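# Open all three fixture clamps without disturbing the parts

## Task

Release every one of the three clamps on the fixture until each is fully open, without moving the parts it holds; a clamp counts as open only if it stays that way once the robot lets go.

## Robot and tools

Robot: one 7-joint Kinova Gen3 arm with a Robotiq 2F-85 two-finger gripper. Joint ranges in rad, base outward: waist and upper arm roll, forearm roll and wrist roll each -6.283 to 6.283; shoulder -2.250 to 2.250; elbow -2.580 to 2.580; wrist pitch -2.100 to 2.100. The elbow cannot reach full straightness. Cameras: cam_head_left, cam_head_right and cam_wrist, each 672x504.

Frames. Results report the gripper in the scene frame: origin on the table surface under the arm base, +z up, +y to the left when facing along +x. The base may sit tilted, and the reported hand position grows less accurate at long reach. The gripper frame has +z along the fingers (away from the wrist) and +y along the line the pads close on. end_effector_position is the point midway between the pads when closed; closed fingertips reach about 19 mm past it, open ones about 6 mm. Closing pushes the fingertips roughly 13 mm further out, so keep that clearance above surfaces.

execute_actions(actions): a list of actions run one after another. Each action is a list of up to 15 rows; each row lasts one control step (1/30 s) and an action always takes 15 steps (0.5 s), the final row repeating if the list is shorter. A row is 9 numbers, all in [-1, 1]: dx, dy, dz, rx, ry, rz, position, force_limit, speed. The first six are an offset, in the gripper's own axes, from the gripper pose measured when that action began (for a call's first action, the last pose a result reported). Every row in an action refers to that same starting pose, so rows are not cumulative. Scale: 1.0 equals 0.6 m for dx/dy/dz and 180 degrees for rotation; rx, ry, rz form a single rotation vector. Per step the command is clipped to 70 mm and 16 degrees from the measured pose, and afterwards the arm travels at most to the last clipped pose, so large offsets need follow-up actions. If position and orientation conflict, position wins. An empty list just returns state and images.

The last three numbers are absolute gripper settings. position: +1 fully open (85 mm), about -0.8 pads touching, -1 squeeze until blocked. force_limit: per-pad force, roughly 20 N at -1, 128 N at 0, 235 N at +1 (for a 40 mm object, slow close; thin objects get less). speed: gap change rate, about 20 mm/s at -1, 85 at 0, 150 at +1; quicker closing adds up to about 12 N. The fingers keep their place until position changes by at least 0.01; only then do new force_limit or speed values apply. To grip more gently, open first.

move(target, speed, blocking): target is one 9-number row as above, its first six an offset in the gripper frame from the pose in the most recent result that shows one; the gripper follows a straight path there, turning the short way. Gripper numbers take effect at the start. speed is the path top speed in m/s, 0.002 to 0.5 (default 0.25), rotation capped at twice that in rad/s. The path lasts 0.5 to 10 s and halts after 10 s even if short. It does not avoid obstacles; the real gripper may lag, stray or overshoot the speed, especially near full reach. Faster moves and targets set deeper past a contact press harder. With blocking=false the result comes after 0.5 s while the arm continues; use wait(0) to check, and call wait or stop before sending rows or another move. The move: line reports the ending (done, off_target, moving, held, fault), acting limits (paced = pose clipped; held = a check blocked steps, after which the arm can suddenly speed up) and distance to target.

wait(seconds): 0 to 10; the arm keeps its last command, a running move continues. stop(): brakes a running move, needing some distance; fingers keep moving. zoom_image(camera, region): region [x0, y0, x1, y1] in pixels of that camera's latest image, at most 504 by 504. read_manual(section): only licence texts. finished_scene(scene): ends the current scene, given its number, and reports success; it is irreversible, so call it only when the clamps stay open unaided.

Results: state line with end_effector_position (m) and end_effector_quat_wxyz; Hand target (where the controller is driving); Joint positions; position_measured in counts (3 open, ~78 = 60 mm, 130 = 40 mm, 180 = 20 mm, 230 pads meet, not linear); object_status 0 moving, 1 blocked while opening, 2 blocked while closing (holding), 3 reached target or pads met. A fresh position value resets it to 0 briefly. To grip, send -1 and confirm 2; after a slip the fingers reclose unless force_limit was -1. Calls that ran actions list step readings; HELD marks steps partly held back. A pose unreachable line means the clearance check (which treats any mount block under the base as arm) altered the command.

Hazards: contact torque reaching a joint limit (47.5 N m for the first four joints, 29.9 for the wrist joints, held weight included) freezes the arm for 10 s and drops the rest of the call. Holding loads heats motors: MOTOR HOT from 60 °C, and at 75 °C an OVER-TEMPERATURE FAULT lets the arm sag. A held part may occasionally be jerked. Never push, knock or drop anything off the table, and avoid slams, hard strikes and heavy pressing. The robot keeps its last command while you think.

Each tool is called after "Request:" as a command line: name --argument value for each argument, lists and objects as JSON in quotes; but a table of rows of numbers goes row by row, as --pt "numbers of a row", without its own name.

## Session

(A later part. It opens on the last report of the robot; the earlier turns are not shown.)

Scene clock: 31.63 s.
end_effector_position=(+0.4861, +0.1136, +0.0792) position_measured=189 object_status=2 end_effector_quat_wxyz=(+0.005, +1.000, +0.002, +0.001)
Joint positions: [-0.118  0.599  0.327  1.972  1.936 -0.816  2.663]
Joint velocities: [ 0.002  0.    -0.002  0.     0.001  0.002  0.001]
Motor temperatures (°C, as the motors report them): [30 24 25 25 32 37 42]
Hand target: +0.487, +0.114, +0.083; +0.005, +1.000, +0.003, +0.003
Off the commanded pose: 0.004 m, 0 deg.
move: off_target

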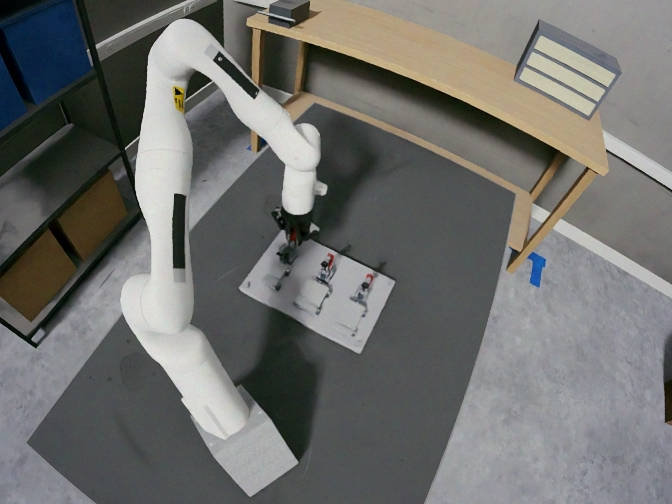

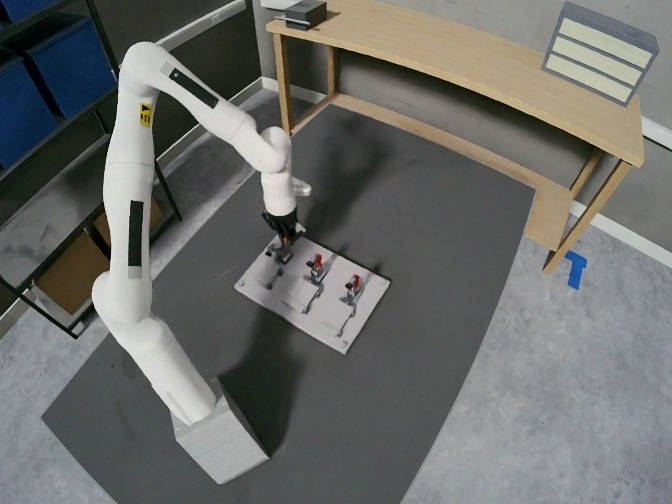

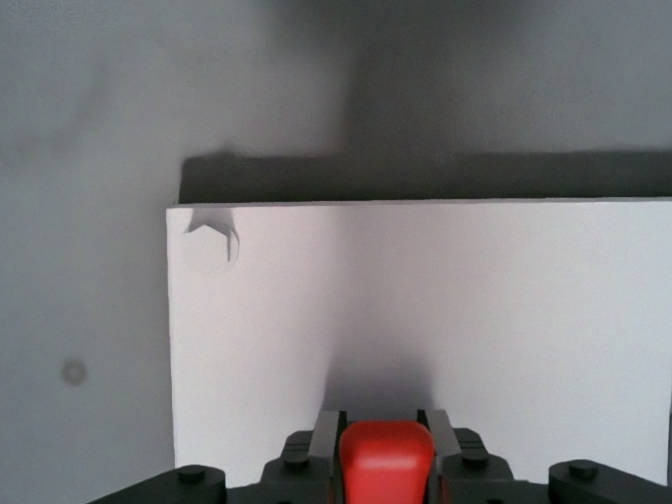

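Request:
move --target '[0,0,0,0,0,0,0.1,-0.4,0.5]'

Request:
move --target '[0.047,0,-0.012,0,0,0,0.1,-0.4,0.5]' --speed 0.1

Request:
move --target '[0,0,0,0,0,0,-1,-0.4,0.5]'

Request:
move --target '[-0.056,0,-0.005,0,0,0,-1,-0.4,0.5]' --speed 0.04

Scene clock: 32.43 s.
end_effector_position=(+0.4861, +0.1136, +0.0792) position_measured=117 object_status=3 end_effector_quat_wxyz=(+0.005, +1.000, +0.002, +0.001)
Joint positions: [-0.118  0.599  0.329  1.972  1.936 -0.817  2.663]
Joint velocities: [-0.     0.001 -0.    -0.    -0.     0.    -0.002]
Motor temperatures (°C, as the motors report them): [30 24 25 25 32 37 42]
Hand target: +0.486, +0.114, +0.079; +0.005, +1.000, +0.002, +0.001
Off the commanded pose: 0.000 m, 0 deg.
move: done

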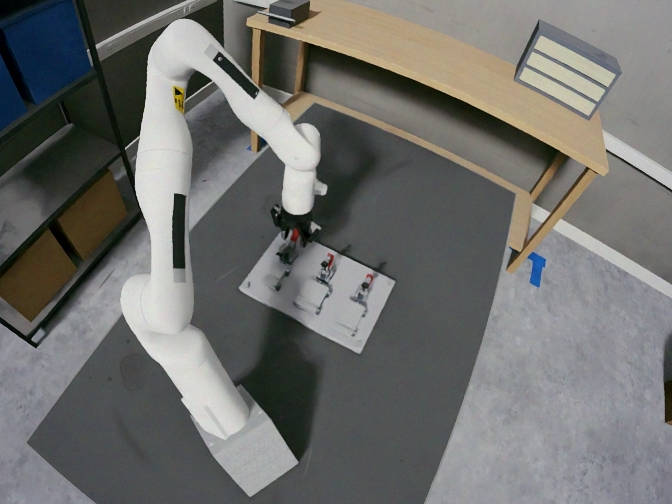

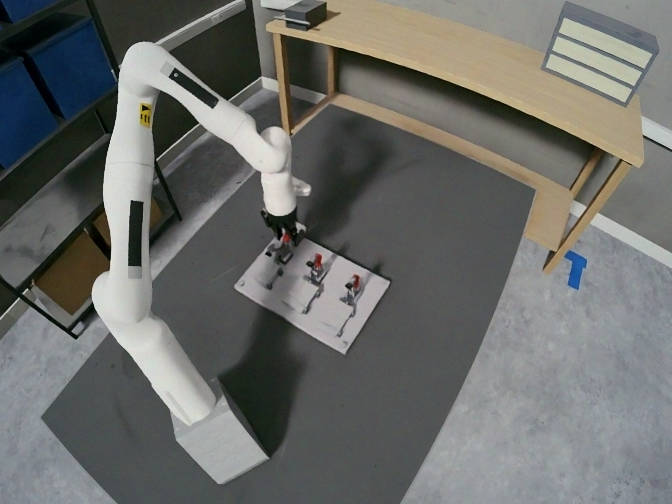

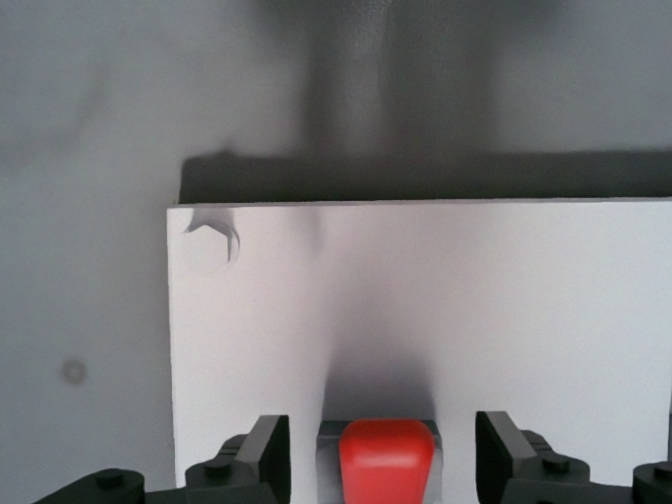

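Scene clock: 33.17 s.
end_effector_position=(+0.5144, +0.1139, +0.0866) position_measured=117 object_status=3 end_effector_quat_wxyz=(+0.005, +1.000, +0.002, +0.001)
Joint positions: [-0.122  0.616  0.355  1.874  1.996 -0.871  2.573]
Joint velocities: [ 0.     0.002 -0.001 -0.001  0.001  0.    -0.001]
Motor temperatures (°C, as the motors report them): [30 24 25 25 32 37 42]
Hand target: +0.514, +0.114, +0.086; +0.005, +1.000, +0.002, +0.001
Off the commanded pose: 0.000 m, 0 deg.
move: done

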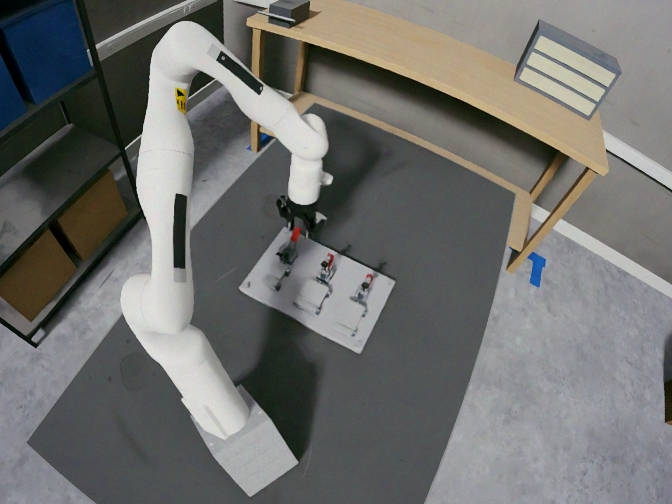

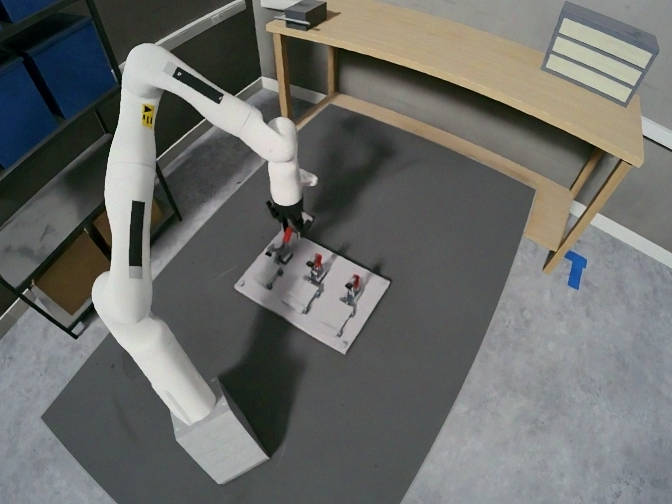

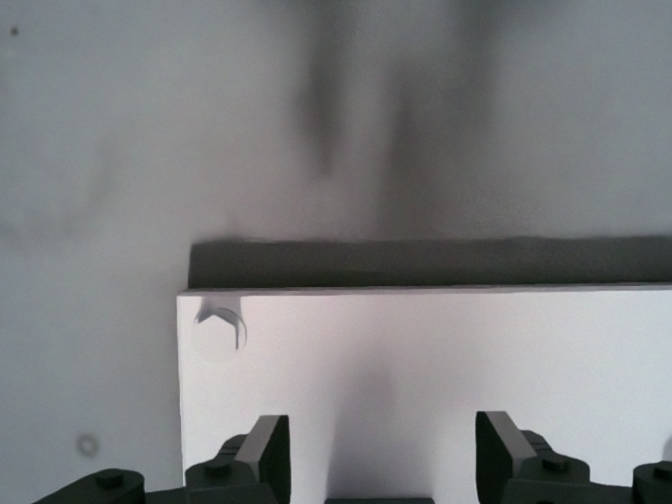

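Scene clock: 33.80 s.
end_effector_position=(+0.5150, +0.1140, +0.0868) position_measured=231 object_status=3 end_effector_quat_wxyz=(+0.005, +1.000, +0.002, +0.002)
Joint positions: [-0.122  0.616  0.355  1.873  1.995 -0.871  2.573]
Joint velocities: [-0.    -0.001  0.    -0.    -0.    -0.     0.001]
Motor temperatures (°C, as the motors report them): [30 24 25 25 32 37 42]
Hand target: +0.514, +0.114, +0.087; +0.005, +1.000, +0.002, +0.001
Off the commanded pose: 0.001 m, 0 deg.
move: done

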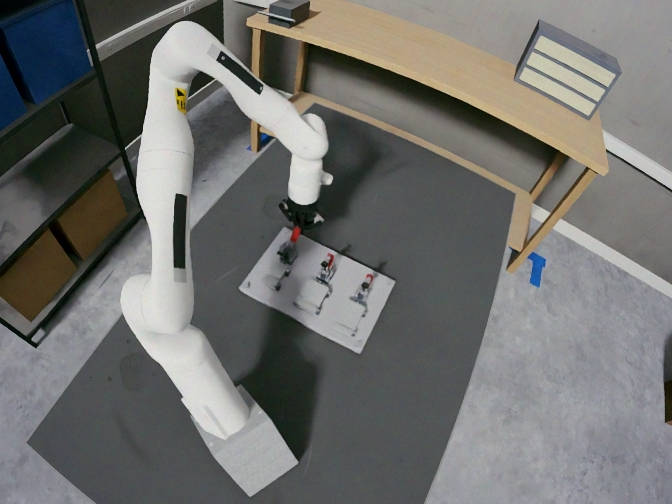

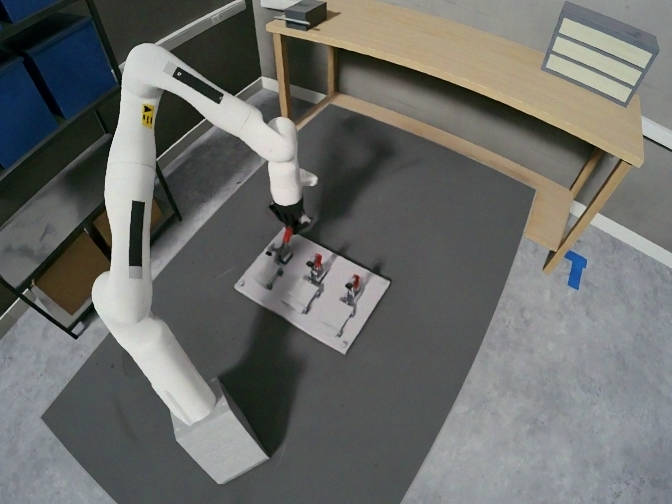

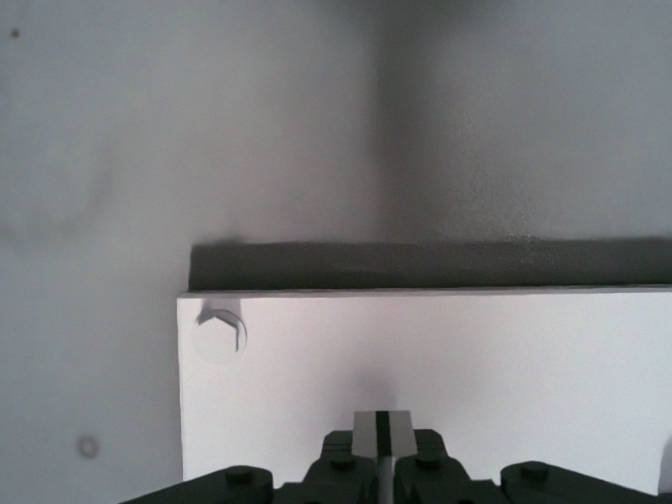

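Scene clock: 34.87 s.
end_effector_position=(+0.4874, +0.1136, +0.0913) position_measured=231 object_status=3 end_effector_quat_wxyz=(+0.006, +1.000, +0.004, +0.008)
Joint positions: [-0.113  0.572  0.34   1.981  1.947 -0.824  2.661]
Joint velocities: [-0.    -0.003  0.003  0.002 -0.    -0.001  0.   ]
Motor temperatures (°C, as the motors report them): [30 24 25 25 32 37 42]
Hand target: +0.481, +0.114, +0.090; +0.005, +1.000, +0.002, +0.002
Off the commanded pose: 0.006 m, 1 deg.
move: off_target

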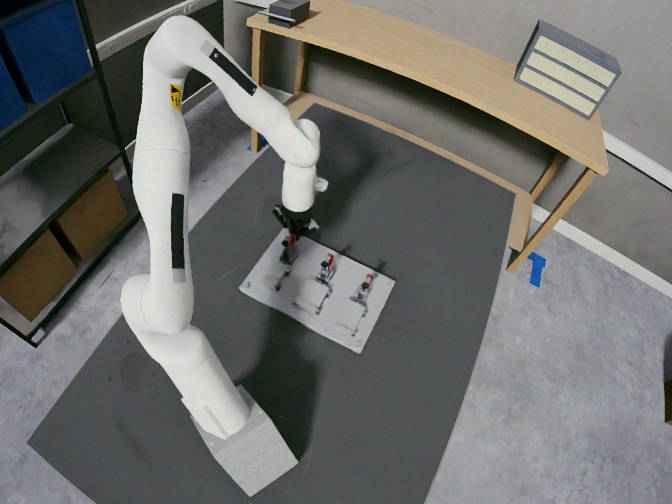

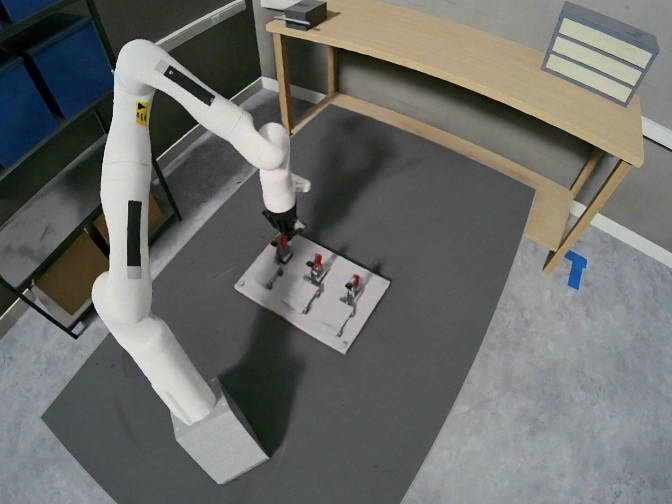

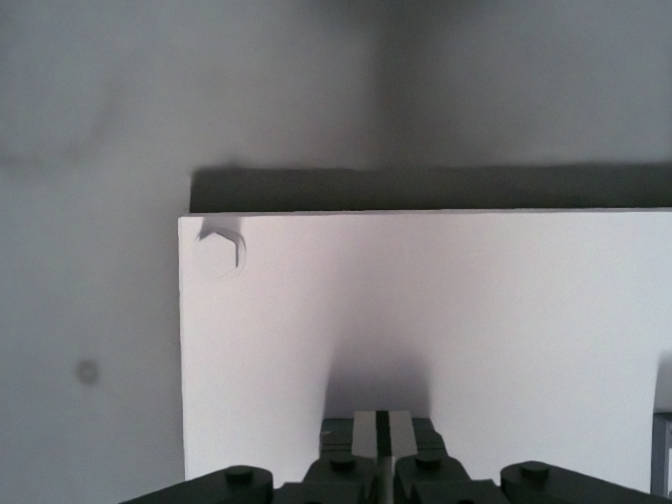

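Request:
move --target '[0.06,0,-0.06,0,0,0,-1,-0.4,0.5]' --speed 0.15

Request:
zoom_image --camera "cam_head_left" --region '[230, 190, 410, 350]'

Scene clock: 35.77 s.
end_effector_position=(+0.5228, +0.1146, +0.1279) position_measured=231 object_status=3 end_effector_quat_wxyz=(+0.006, +1.000, +0.004, +0.008)
Joint positions: [-0.105  0.551  0.398  1.847  2.074 -0.941  2.514]
Joint velocities: [ 0.001  0.001 -0.    -0.001 -0.    -0.    -0.   ]
Motor temperatures (°C, as the motors report them): [30 24 25 25 32 37 42]
Hand target: +0.523, +0.115, +0.128; +0.006, +1.000, +0.004, +0.008
Off the commanded pose: 0.000 m, 0 deg.
move: done

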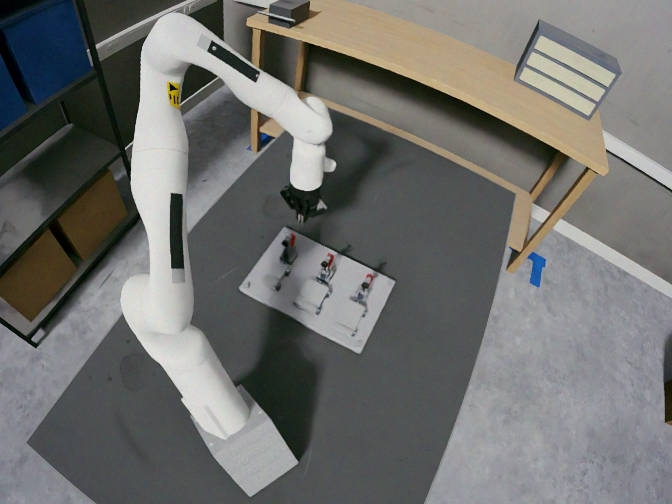

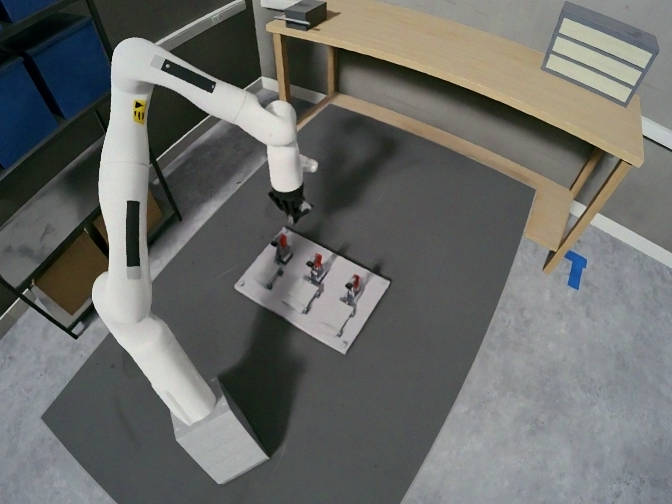

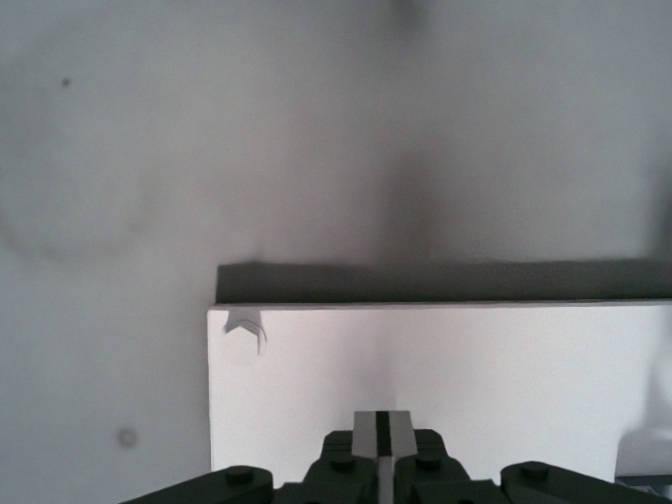

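Region (230, 190, 410, 350) of cam_head_left's 672x504 image, scaled by 2.800, with more detail than that image has.

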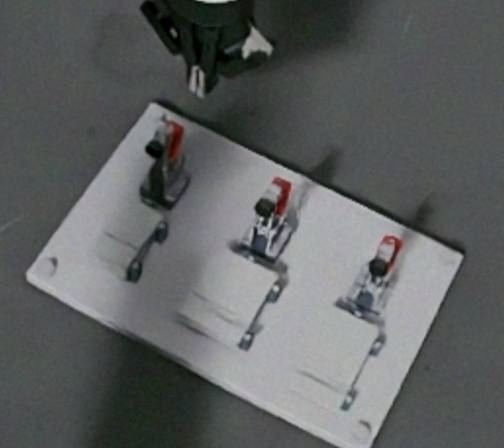

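Request:
finished_scene --scene 1

The scene is finished: the task was done.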